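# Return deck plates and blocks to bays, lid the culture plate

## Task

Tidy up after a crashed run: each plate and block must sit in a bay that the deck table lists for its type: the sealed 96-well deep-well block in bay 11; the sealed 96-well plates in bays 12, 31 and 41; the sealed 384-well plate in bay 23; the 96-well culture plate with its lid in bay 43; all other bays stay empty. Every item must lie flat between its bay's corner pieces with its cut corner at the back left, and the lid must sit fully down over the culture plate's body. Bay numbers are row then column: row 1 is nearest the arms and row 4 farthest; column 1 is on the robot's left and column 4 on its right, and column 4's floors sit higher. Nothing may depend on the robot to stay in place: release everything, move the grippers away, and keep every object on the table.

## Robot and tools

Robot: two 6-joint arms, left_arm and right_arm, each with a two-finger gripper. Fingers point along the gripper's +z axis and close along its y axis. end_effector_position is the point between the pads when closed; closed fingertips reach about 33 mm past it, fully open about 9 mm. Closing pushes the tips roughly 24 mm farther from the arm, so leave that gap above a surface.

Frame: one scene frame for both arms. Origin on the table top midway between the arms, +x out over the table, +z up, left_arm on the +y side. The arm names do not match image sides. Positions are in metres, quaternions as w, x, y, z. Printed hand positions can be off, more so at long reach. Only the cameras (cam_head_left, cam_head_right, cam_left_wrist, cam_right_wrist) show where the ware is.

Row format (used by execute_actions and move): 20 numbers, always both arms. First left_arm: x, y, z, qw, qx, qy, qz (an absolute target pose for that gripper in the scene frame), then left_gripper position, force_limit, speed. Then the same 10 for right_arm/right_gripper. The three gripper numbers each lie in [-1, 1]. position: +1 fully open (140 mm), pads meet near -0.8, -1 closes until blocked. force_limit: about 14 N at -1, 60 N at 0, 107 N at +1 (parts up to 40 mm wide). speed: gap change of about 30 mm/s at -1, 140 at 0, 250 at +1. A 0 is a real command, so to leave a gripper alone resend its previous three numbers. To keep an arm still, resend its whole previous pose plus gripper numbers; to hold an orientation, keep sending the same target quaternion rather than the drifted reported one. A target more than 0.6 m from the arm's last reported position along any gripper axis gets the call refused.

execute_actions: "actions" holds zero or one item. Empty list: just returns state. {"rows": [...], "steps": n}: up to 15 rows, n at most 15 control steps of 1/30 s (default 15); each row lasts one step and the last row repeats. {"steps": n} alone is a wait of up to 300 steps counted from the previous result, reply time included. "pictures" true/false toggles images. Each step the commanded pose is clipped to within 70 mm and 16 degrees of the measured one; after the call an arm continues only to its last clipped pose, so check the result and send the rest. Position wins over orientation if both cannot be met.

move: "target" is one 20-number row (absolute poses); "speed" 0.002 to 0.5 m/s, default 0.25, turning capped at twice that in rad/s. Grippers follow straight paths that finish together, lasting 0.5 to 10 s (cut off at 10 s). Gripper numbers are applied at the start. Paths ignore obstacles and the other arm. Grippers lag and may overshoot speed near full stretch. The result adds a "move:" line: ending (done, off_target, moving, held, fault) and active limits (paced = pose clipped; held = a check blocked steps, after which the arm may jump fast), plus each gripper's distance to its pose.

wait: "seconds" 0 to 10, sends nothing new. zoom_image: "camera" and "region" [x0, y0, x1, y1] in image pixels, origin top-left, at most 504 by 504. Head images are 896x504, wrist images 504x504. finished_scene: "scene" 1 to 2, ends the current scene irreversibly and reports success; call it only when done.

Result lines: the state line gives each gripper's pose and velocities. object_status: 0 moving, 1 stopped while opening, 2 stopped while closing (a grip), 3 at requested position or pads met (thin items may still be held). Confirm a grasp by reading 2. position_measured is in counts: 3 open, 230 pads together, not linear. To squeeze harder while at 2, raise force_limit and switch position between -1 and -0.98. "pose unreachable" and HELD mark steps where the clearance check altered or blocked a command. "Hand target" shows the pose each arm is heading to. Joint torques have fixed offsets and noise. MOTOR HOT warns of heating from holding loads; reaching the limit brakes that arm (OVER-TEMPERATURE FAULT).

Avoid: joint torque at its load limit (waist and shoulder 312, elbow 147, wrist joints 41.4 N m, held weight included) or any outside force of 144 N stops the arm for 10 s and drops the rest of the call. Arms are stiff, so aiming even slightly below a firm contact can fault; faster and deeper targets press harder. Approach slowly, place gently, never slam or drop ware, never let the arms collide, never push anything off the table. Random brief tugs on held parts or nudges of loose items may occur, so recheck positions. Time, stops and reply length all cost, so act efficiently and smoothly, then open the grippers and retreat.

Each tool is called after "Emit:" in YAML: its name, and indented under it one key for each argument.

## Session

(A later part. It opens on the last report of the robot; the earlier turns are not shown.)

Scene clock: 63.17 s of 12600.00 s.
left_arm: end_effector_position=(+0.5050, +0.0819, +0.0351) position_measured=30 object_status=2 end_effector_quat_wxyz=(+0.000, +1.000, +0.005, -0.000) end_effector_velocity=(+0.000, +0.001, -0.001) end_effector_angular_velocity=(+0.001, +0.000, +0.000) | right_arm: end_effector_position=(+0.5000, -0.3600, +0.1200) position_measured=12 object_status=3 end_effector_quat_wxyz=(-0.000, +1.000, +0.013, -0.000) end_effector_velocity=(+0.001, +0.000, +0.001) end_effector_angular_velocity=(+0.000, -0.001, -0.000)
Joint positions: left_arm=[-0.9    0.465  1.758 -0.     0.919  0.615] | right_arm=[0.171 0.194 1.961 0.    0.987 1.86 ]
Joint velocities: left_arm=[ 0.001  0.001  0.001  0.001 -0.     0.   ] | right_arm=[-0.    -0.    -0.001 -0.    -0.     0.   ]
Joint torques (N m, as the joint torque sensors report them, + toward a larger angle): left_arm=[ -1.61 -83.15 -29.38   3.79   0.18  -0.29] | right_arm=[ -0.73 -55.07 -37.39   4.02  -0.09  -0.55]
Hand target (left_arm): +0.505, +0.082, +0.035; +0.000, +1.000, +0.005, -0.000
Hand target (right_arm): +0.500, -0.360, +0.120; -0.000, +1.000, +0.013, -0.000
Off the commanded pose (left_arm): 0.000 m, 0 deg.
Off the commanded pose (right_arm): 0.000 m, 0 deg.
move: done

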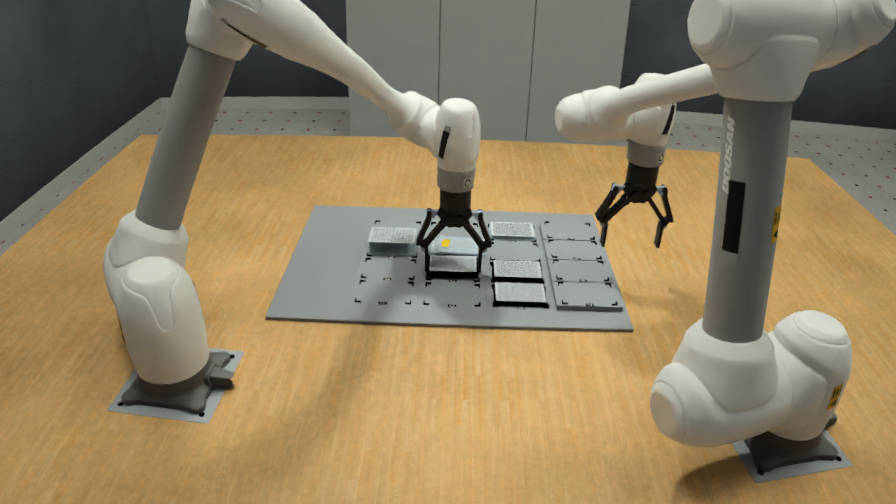

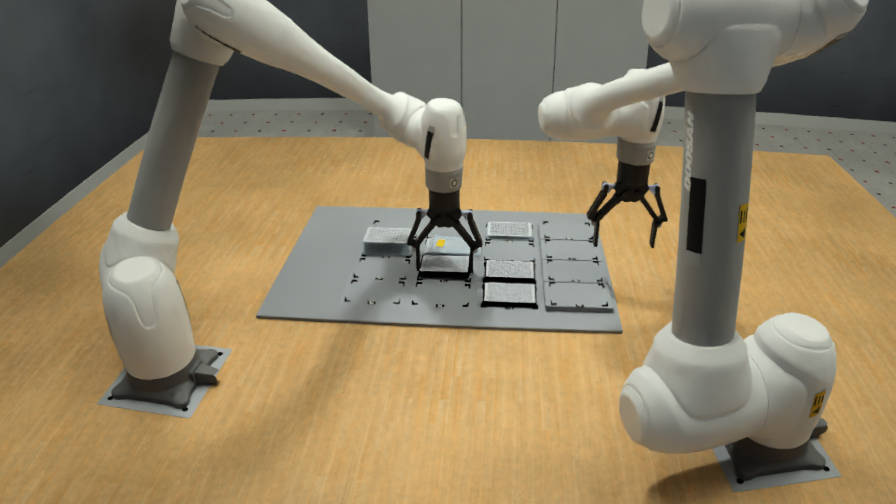

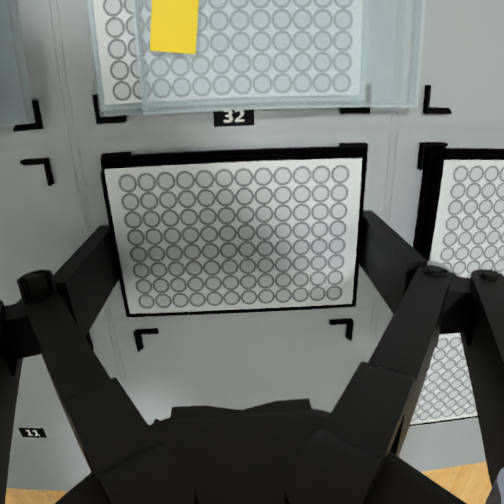

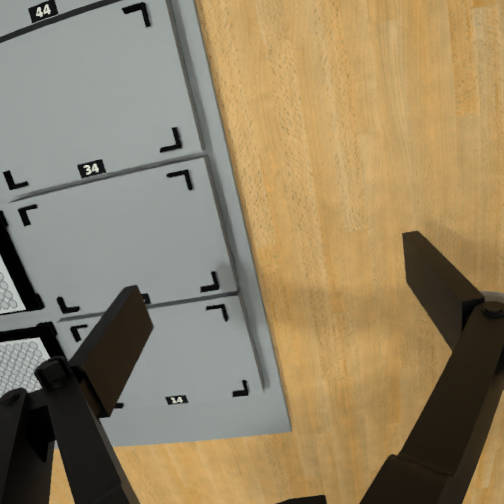

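Emit:
move:
  target: [0.5031,0.0813,0.0315,0,1,0.005,0,0.6,-0.7,-0.6,0.5,-0.36,0.12,0,1,0.013,0,0.93,-0.7,-0.6]
  speed: 0.006

Emit:
zoom_image:
  camera: "cam_left_wrist"
  region: [70,60,410,350]

Scene clock: 68.20 s of 12600.00 s.
left_arm: end_effector_position=(+0.5031, +0.0813, +0.0315) position_measured=30 object_status=2 end_effector_quat_wxyz=(+0.000, +1.000, +0.005, -0.000) end_effector_velocity=(-0.000, +0.000, -0.000) end_effector_angular_velocity=(+0.001, -0.000, -0.001) | right_arm: end_effector_position=(+0.5000, -0.3600, +0.1200) position_measured=12 object_status=3 end_effector_quat_wxyz=(-0.000, +1.000, +0.013, -0.000) end_effector_velocity=(-0.000, +0.001, +0.000) end_effector_angular_velocity=(+0.001, -0.000, +0.000)
Joint positions: left_arm=[-0.903  0.467  1.761 -0.     0.913  0.612] | right_arm=[0.171 0.194 1.961 0.    0.987 1.86 ]
Joint velocities: left_arm=[-0.     0.     0.001  0.001 -0.    -0.   ] | right_arm=[ 0.001 -0.001 -0.     0.001 -0.    -0.   ]
Joint torques (N m, as the joint torque sensors report them, + toward a larger angle): left_arm=[ -0.83 -85.02 -29.62   3.63   0.26  -0.21] | right_arm=[  0.59 -55.49 -37.39   3.93  -0.36  -0.28]
Hand target (left_arm): +0.503, +0.081, +0.031; +0.000, +1.000, +0.005, -0.000
Hand target (right_arm): +0.500, -0.360, +0.120; -0.000, +1.000, +0.013, +0.000
Off the commanded pose (left_arm): 0.000 m, 0 deg.
Off the commanded pose (right_arm): 0.000 m, 0 deg.
After step 90, 1.13 s passed at rest.
move: done

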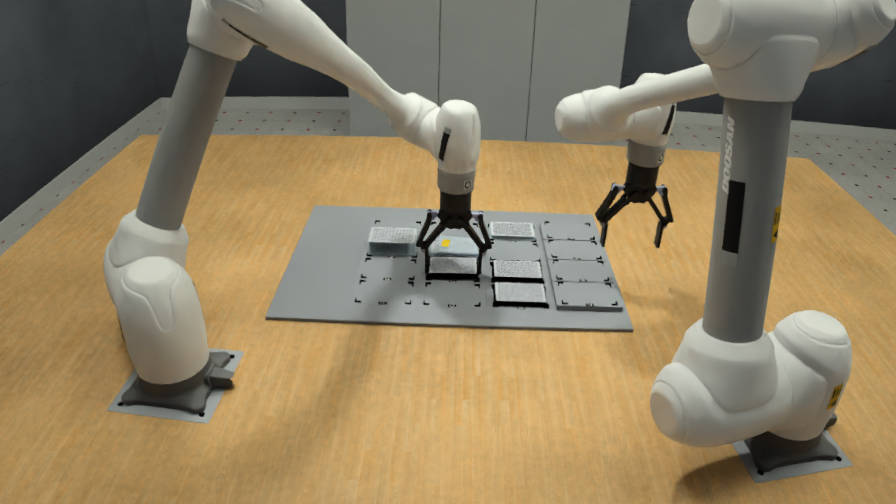

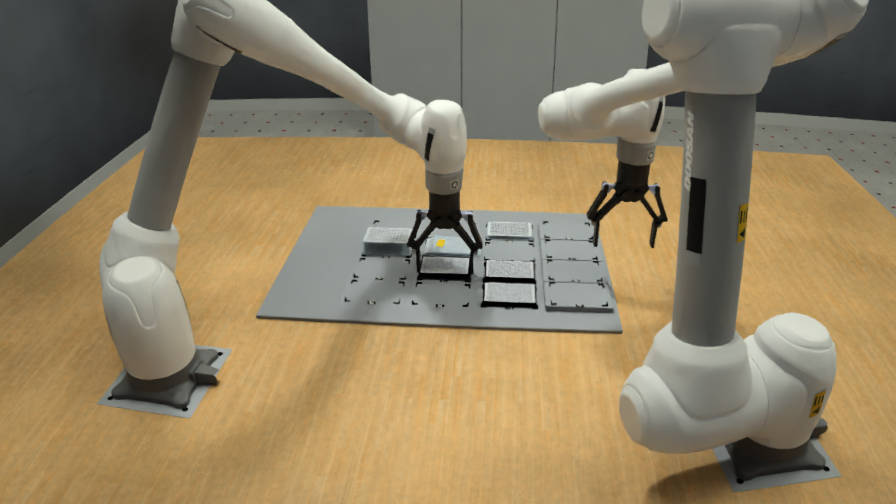

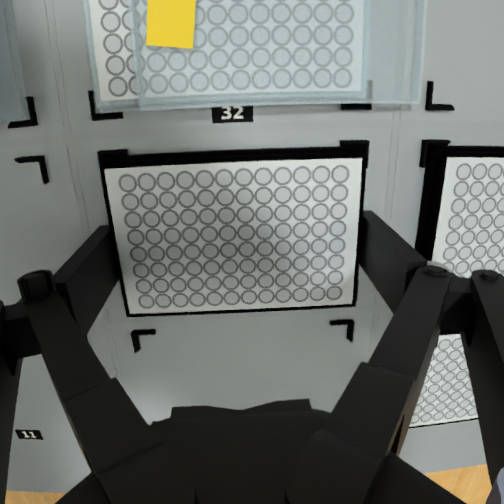

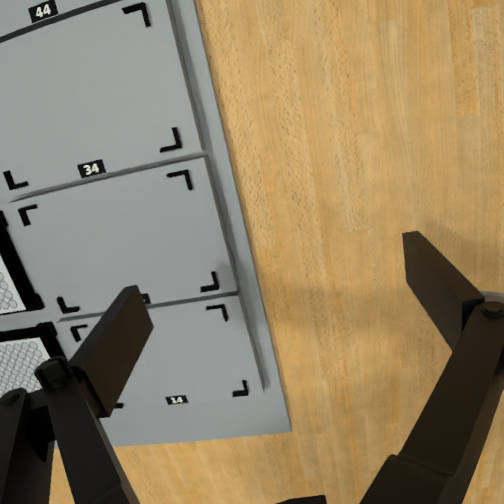

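Region (70, 60, 410, 350) of cam_left_wrist's 504x504 image, scaled by 1.482, with more detail than that image has; it fills the top 430 rows of this view, and the rest is white.

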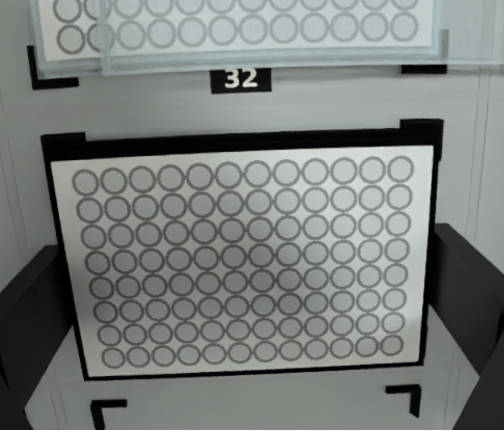

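Emit:
move:
  target: [0.5031,0.0813,0.0288,0,1,0.006,0,0.6,-0.7,-0.6,0.5,-0.36,0.12,0,1,0.013,0,0.93,-0.7,-0.6]
  speed: 0.004

Emit:
move:
  target: [0.5031,0.0813,0.0288,0,1,0.006,0,0.95,-0.7,-0.6,0.5,-0.36,0.12,0,1,0.013,0,0.93,-0.7,-0.6]

Emit:
move:
  target: [0.5031,0.0813,0.065,0,1,0.006,0,0.95,-0.7,-0.6,0.5,-0.36,0.12,0,1,0.013,0,0.93,-0.7,-0.6]
  speed: 0.1

Emit:
move:
  target: [0.612,0.06,0.062,-0.04,1,0,0,1,-0.7,-0.6,0.5,-0.36,0.12,0,1,0.013,0,0.93,-0.7,-0.6]
  speed: 0.15

Emit:
zoom_image:
  camera: "cam_head_left"
  region: [400,200,560,310]

Scene clock: 78.67 s of 12600.00 s.
left_arm: end_effector_position=(+0.5031, +0.0813, +0.0288) position_measured=30 object_status=2 end_effector_quat_wxyz=(+0.000, +1.000, +0.006, -0.000) end_effector_velocity=(-0.000, +0.001, -0.001) end_effector_angular_velocity=(+0.001, -0.000, -0.000) | right_arm: end_effector_position=(+0.5000, -0.3600, +0.1200) position_measured=12 object_status=3 end_effector_quat_wxyz=(-0.000, +1.000, +0.013, +0.000) end_effector_velocity=(-0.000, +0.001, +0.001) end_effector_angular_velocity=(+0.001, -0.001, +0.000)
Joint positions: left_arm=[-0.903  0.47   1.763 -0.     0.908  0.61 ] | right_arm=[0.171 0.194 1.961 0.    0.987 1.86 ]
Joint velocities: left_arm=[-0.    -0.     0.001  0.    -0.001 -0.   ] | right_arm=[ 0.001 -0.001  0.     0.001  0.    -0.   ]
Joint torques (N m, as the joint torque sensors report them, + toward a larger angle): left_arm=[ -0.94 -83.58 -28.91   4.01   0.41  -0.38] | right_arm=[  2.11 -54.74 -35.53   3.86   0.3    0.  ]
Hand target (left_arm): +0.503, +0.081, +0.029; +0.000, +1.000, +0.006, -0.000
Hand target (right_arm): +0.500, -0.360, +0.120; -0.000, +1.000, +0.013, +0.000
Off the commanded pose (left_arm): 0.000 m, 0 deg.
Off the commanded pose (right_arm): 0.000 m, 0 deg.
After step 90, 6.57 s passed at rest.
move: done

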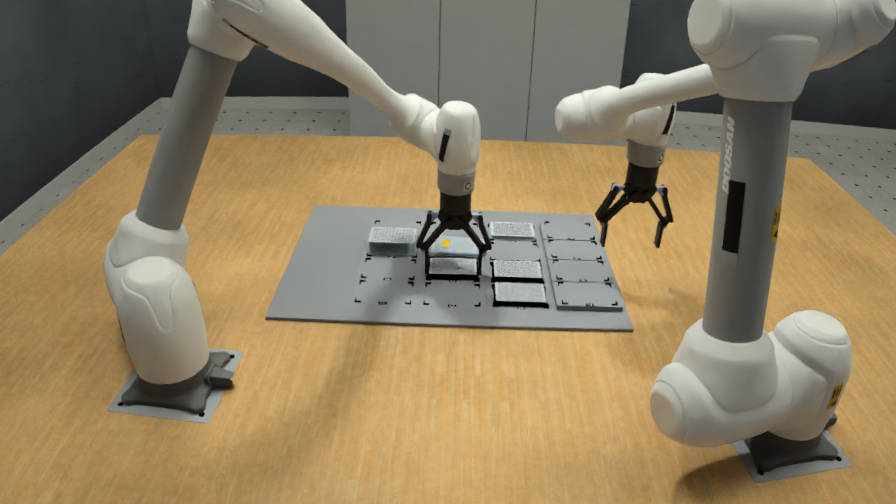

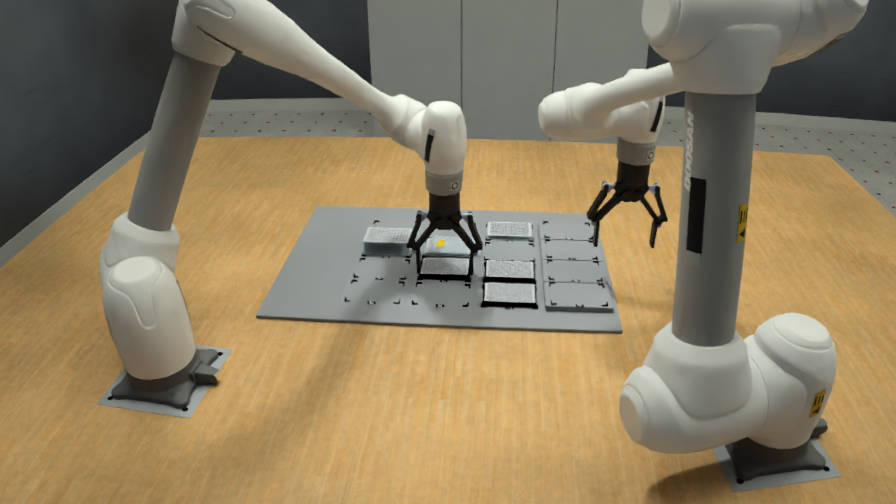

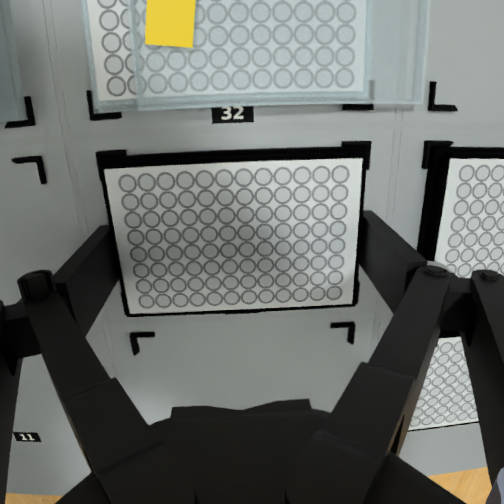

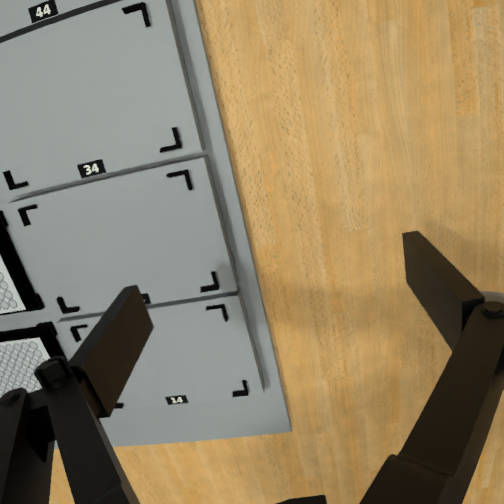

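Scene clock: 79.37 s of 12600.00 s.
left_arm: end_effector_position=(+0.5031, +0.0813, +0.0288) position_measured=9 object_status=3 end_effector_quat_wxyz=(-0.000, +1.000, +0.006, +0.000) end_effector_velocity=(-0.000, +0.001, -0.000) end_effector_angular_velocity=(+0.002, +0.001, -0.000) | right_arm: end_effector_position=(+0.5000, -0.3600, +0.1200) position_measured=12 object_status=3 end_effector_quat_wxyz=(-0.000, +1.000, +0.013, +0.000) end_effector_velocity=(-0.001, +0.000, +0.001) end_effector_angular_velocity=(+0.000, -0.001, +0.001)
Joint positions: left_arm=[-0.903  0.47   1.763  0.     0.908  0.61 ] | right_arm=[0.171 0.194 1.961 0.    0.987 1.86 ]
Joint velocities: left_arm=[0.    0.    0.    0.    0.002 0.   ] | right_arm=[ 0.001 -0.002  0.001  0.     0.    -0.   ]
Joint torques (N m, as the joint torque sensors report them, + toward a larger angle): left_arm=[ -1.35 -85.2  -29.44   3.71   0.12  -0.28] | right_arm=[  0.18 -50.95 -36.53   3.98  -0.05  -0.18]
Hand target (left_arm): +0.503, +0.081, +0.029; -0.000, +1.000, +0.006, -0.000
Hand target (right_arm): +0.500, -0.360, +0.120; -0.000, +1.000, +0.013, +0.000
Off the commanded pose (left_arm): 0.000 m, 0 deg.
Off the commanded pose (right_arm): 0.000 m, 0 deg.
move: done

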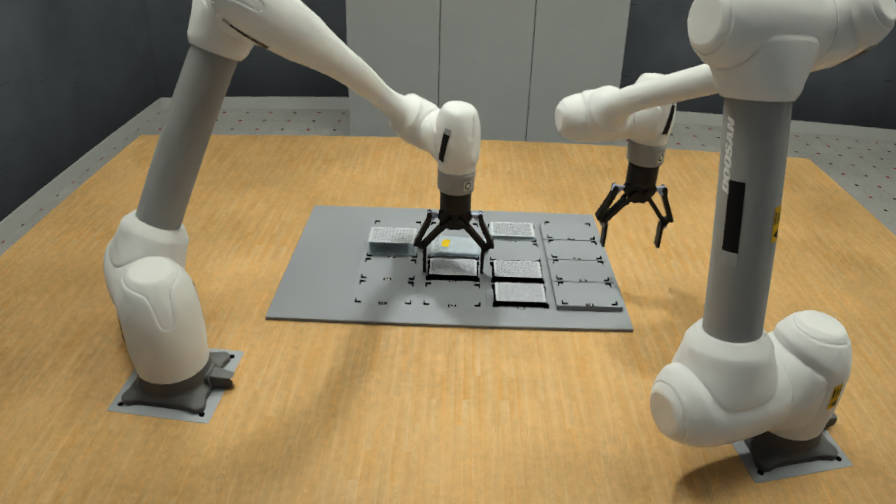

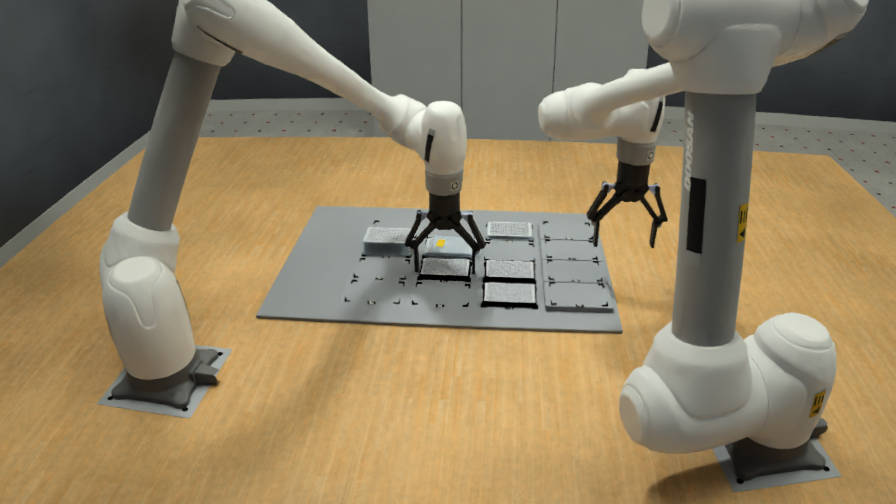

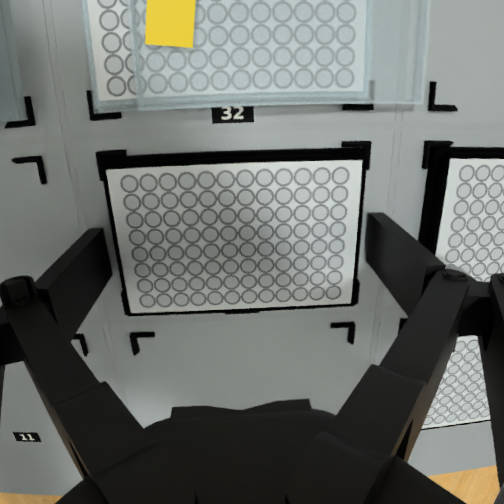

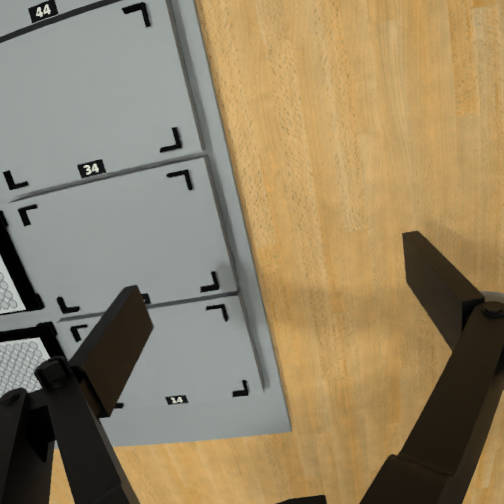

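Scene clock: 80.17 s of 12600.00 s.
left_arm: end_effector_position=(+0.5031, +0.0814, +0.0649) position_measured=9 object_status=3 end_effector_quat_wxyz=(-0.000, +1.000, +0.006, +0.000) end_effector_velocity=(+0.000, -0.000, +0.001) end_effector_angular_velocity=(-0.000, -0.000, -0.000) | right_arm: end_effector_position=(+0.5000, -0.3600, +0.1200) position_measured=12 object_status=3 end_effector_quat_wxyz=(-0.000, +1.000, +0.013, +0.000) end_effector_velocity=(-0.001, -0.000, +0.000) end_effector_angular_velocity=(-0.000, -0.000, +0.001)
Joint positions: left_arm=[-0.903  0.435  1.739  0.     0.967  0.61 ] | right_arm=[0.171 0.194 1.961 0.    0.987 1.86 ]
Joint velocities: left_arm=[-0.    -0.001 -0.001  0.     0.001  0.   ] | right_arm=[ 0.    -0.001  0.001 -0.     0.     0.   ]
Joint torques (N m, as the joint torque sensors report them, + toward a larger angle): left_arm=[ -0.93 -83.61 -31.22   3.85   0.1   -0.24] | right_arm=[  0.01 -54.21 -35.13   3.98  -0.73  -0.39]
Hand target (left_arm): +0.503, +0.081, +0.065; -0.000, +1.000, +0.006, +0.000
Hand target (right_arm): +0.500, -0.360, +0.120; -0.000, +1.000, +0.013, +0.000
Off the commanded pose (left_arm): 0.000 m, 0 deg.
Off the commanded pose (right_arm): 0.000 m, 0 deg.
move: done

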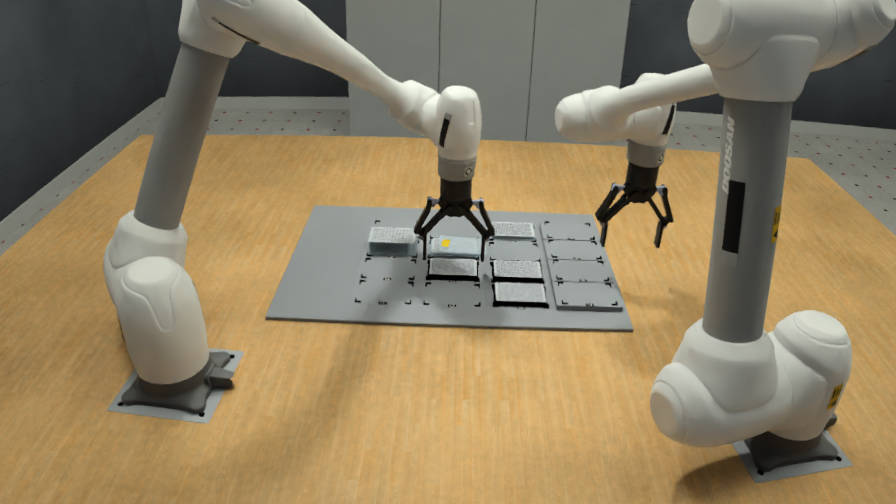

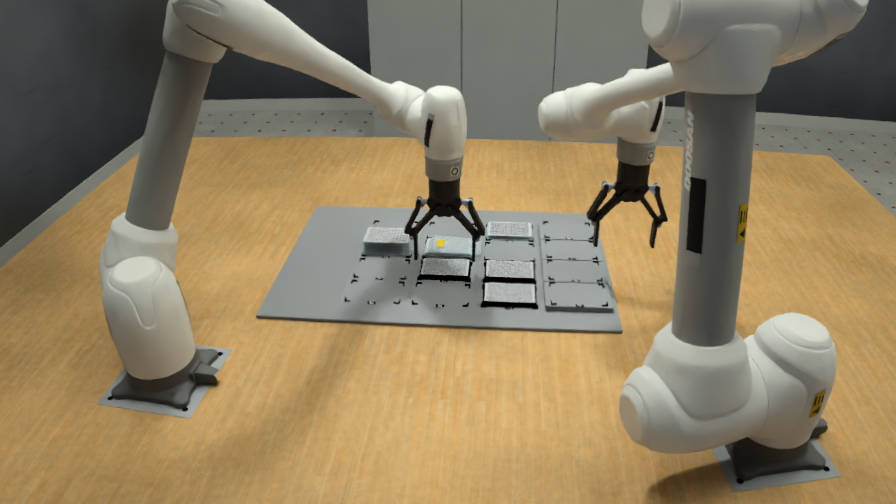

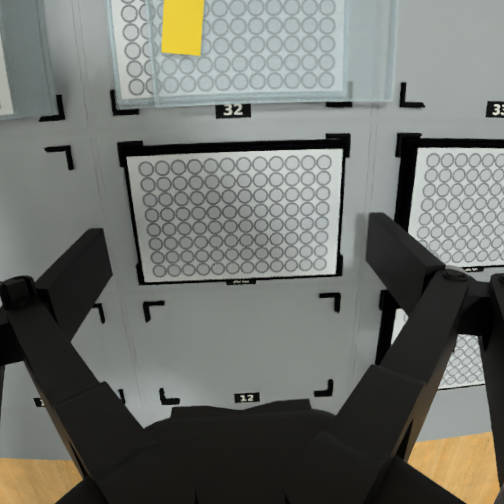

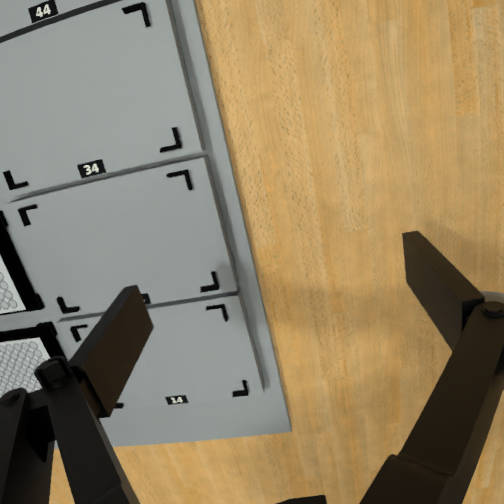

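Scene clock: 81.33 s of 12600.00 s.
left_arm: end_effector_position=(+0.6120, +0.0600, +0.0621) position_measured=3 object_status=3 end_effector_quat_wxyz=(-0.040, +0.999, +0.000, +0.000) end_effector_velocity=(+0.001, -0.000, +0.000) end_effector_angular_velocity=(+0.001, -0.000, -0.000) | right_arm: end_effector_position=(+0.5000, -0.3600, +0.1200) position_measured=12 object_status=3 end_effector_quat_wxyz=(-0.000, +1.000, +0.013, +0.000) end_effector_velocity=(+0.001, -0.000, +0.001) end_effector_angular_velocity=(+0.000, -0.002, -0.000)
Joint positions: left_arm=[-0.83   0.585  1.502  0.057  1.117  0.669] | right_arm=[0.171 0.194 1.961 0.    0.987 1.86 ]
Joint velocities: left_arm=[-0.     0.001 -0.003  0.001  0.002 -0.001] | right_arm=[-0.    -0.001 -0.001 -0.     0.     0.   ]
Joint torques (N m, as the joint torque sensors report them, + toward a larger angle): left_arm=[ -0.25 -99.91 -32.88   4.     0.68  -0.15] | right_arm=[ -0.53 -54.52 -35.89   4.13  -0.23  -0.69]
Hand target (left_arm): +0.612, +0.060, +0.062; -0.040, +0.999, +0.000, +0.000
Hand target (right_arm): +0.500, -0.360, +0.120; -0.000, +1.000, +0.013, +0.000
Off the commanded pose (left_arm): 0.000 m, 0 deg.
Off the commanded pose (right_arm): 0.000 m, 0 deg.
move: done

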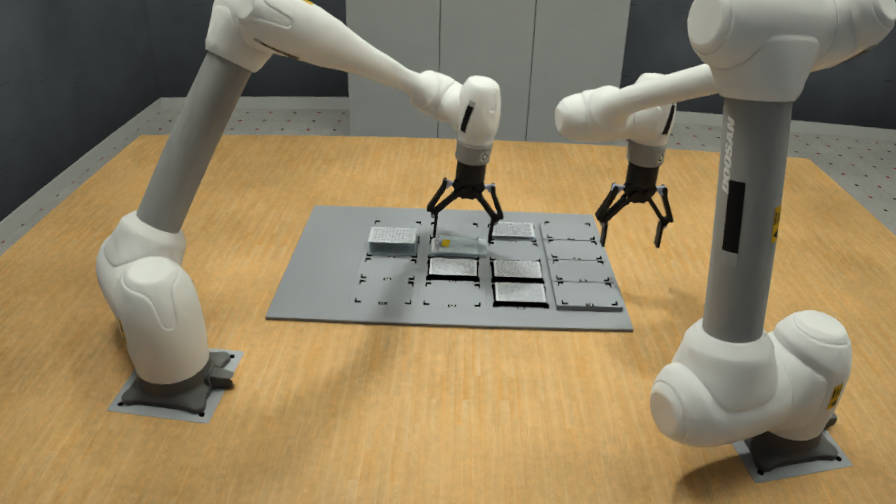

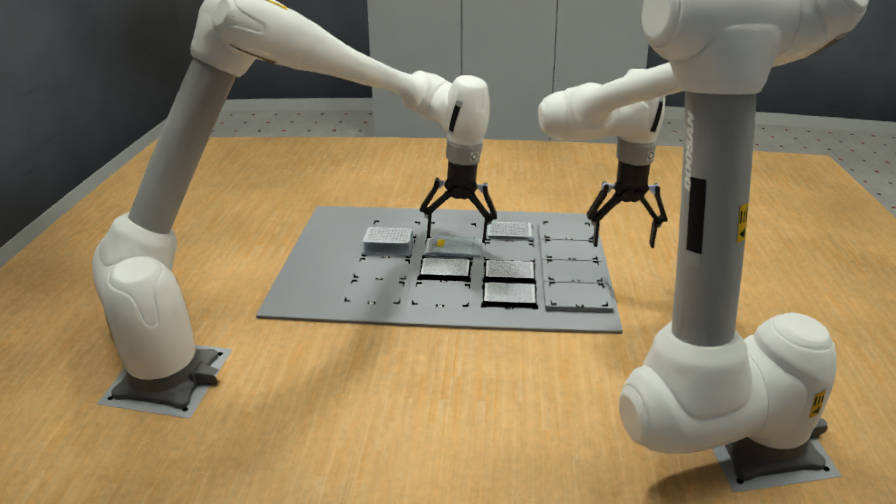

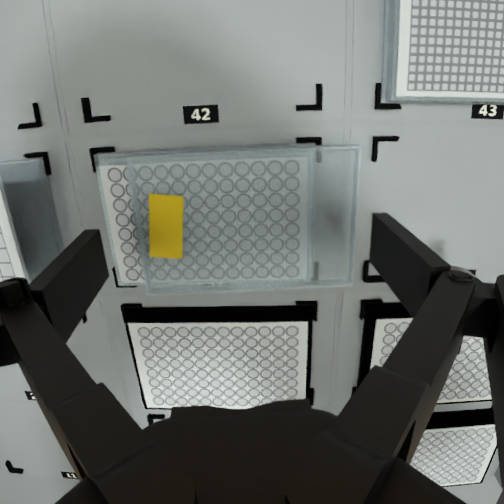

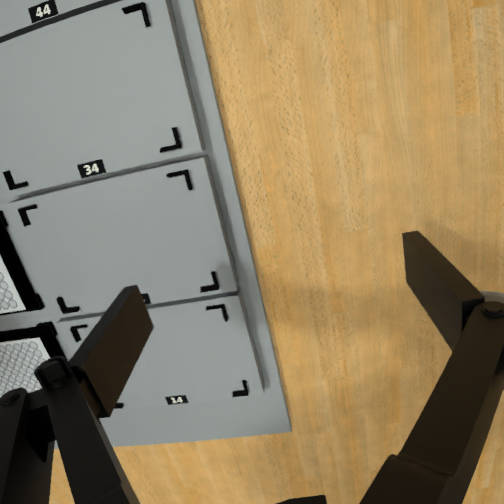

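Region (400, 200, 560, 310) of cam_head_left's 896x504 image, scaled by 3.150, with more detail than that image has; it fills the top 346 rows of this view, and the rest is white.

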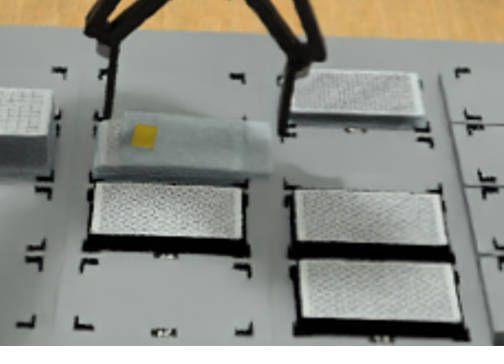

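Emit:
move:
  target: [0.611,0.0568,0.0385,-0.04,1,0.004,0,1,-0.7,-0.6,0.5,-0.36,0.12,0,1,0.013,0,0.93,-0.7,-0.6]
  speed: 0.03

Emit:
move:
  target: [0.611,0.0568,0.0385,-0.04,1,0.004,0,0.65,-0.8,-0.7,0.5,-0.36,0.12,0,1,0.013,0,0.93,-0.7,-0.6]

Scene clock: 88.73 s of 12600.00 s.
left_arm: end_effector_position=(+0.6110, +0.0568, +0.0386) position_measured=3 object_status=3 end_effector_quat_wxyz=(-0.040, +0.999, +0.004, -0.000) end_effector_velocity=(-0.000, -0.001, -0.001) end_effector_angular_velocity=(-0.001, +0.001, +0.002) | right_arm: end_effector_position=(+0.5000, -0.3600, +0.1200) position_measured=12 object_status=3 end_effector_quat_wxyz=(-0.000, +1.000, +0.013, +0.000) end_effector_velocity=(+0.000, -0.000, +0.000) end_effector_angular_velocity=(+0.000, -0.001, -0.000)
Joint positions: left_arm=[-0.833  0.607  1.513  0.057  1.084  0.656] | right_arm=[0.171 0.194 1.961 0.    0.987 1.86 ]
Joint velocities: left_arm=[-0.     0.001  0.    -0.002 -0.002 -0.001] | right_arm=[-0. -0. -0.  0. -0. -0.]
Joint torques (N m, as the joint torque sensors report them, + toward a larger angle): left_arm=[  -1.06 -100.8   -32.96    4.04    0.61   -0.24] | right_arm=[  2.23 -55.77 -36.2    3.71  -0.35  -0.68]
Hand target (left_arm): +0.611, +0.057, +0.038; -0.040, +0.999, +0.004, -0.000
Hand target (right_arm): +0.500, -0.360, +0.120; -0.000, +1.000, +0.013, +0.000
Off the commanded pose (left_arm): 0.000 m, 0 deg.
Off the commanded pose (right_arm): 0.000 m, 0 deg.
After step 90, 3.33 s passed at rest.
move: done

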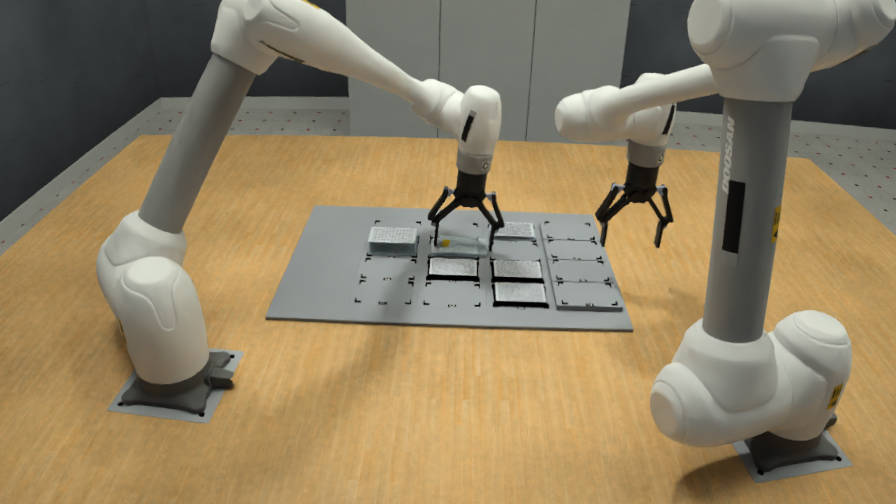

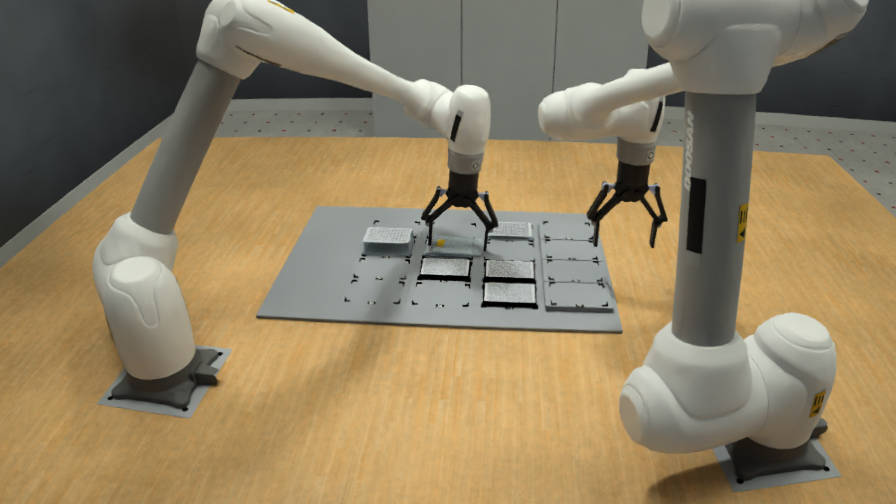

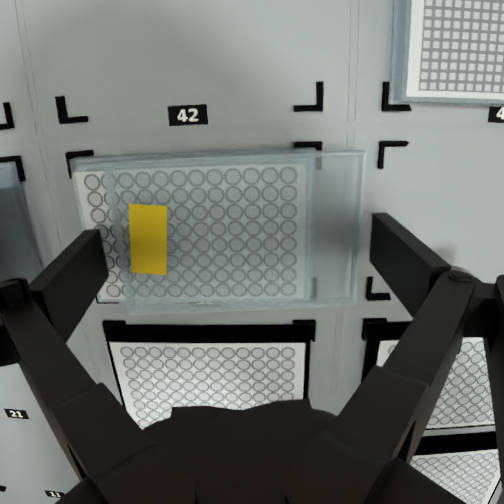

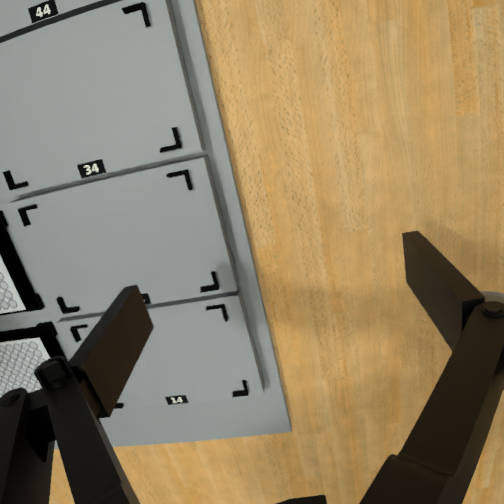

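Scene clock: 89.43 s of 12600.00 s.
left_arm: end_effector_position=(+0.6110, +0.0568, +0.0385) position_measured=30 object_status=2 end_effector_quat_wxyz=(-0.040, +0.999, +0.004, +0.000) end_effector_velocity=(-0.001, -0.001, +0.000) end_effector_angular_velocity=(-0.000, +0.000, +0.000) | right_arm: end_effector_position=(+0.5000, -0.3600, +0.1200) position_measured=12 object_status=3 end_effector_quat_wxyz=(-0.000, +1.000, +0.013, +0.000) end_effector_velocity=(+0.001, -0.000, +0.000) end_effector_angular_velocity=(-0.000, -0.001, -0.001)
Joint positions: left_arm=[-0.833  0.607  1.513  0.057  1.084  0.656] | right_arm=[0.171 0.194 1.961 0.    0.987 1.86 ]
Joint velocities: left_arm=[-0.001 -0.    -0.    -0.     0.    -0.001] | right_arm=[-0.001  0.    -0.001 -0.    -0.     0.   ]
Joint torques (N m, as the joint torque sensors report them, + toward a larger angle): left_arm=[ -0.75 -89.29 -27.03   3.84  -0.32  -0.33] | right_arm=[  2.05 -54.1  -34.45   3.86  -0.04  -0.49]
Hand target (left_arm): +0.611, +0.057, +0.038; -0.040, +0.999, +0.004, -0.000
Hand target (right_arm): +0.500, -0.360, +0.120; -0.000, +1.000, +0.013, +0.000
Off the commanded pose (left_arm): 0.000 m, 0 deg.
Off the commanded pose (right_arm): 0.000 m, 0 deg.
move: done

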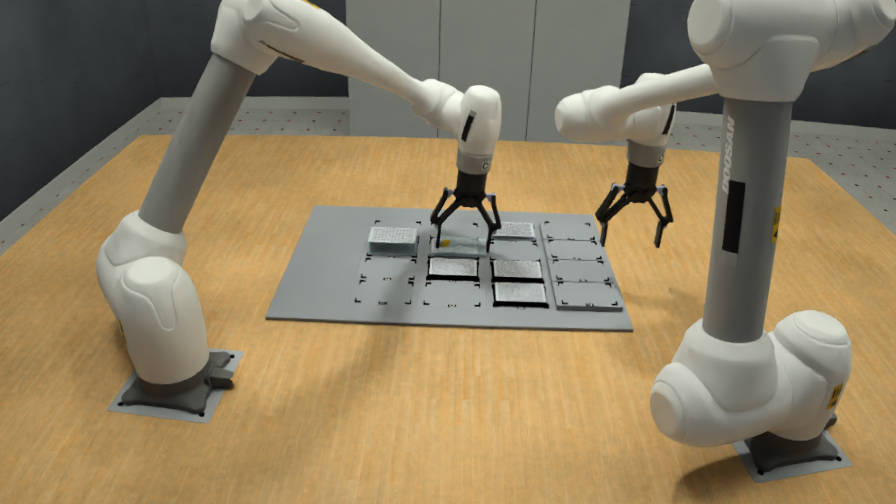

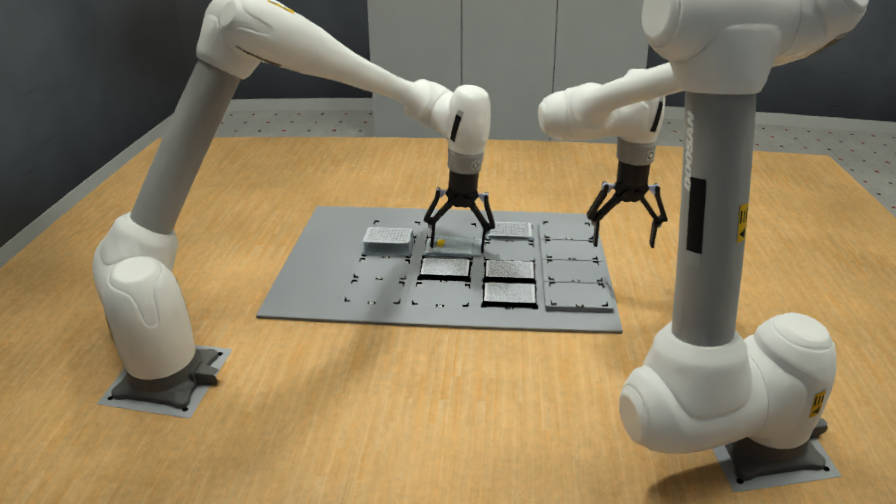

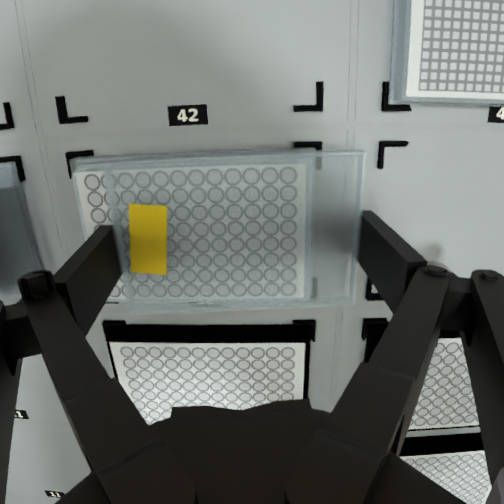

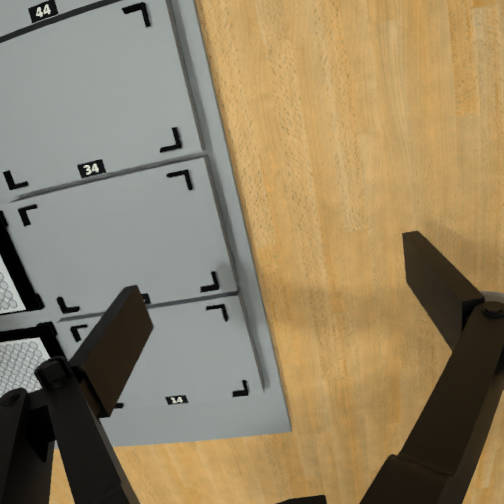

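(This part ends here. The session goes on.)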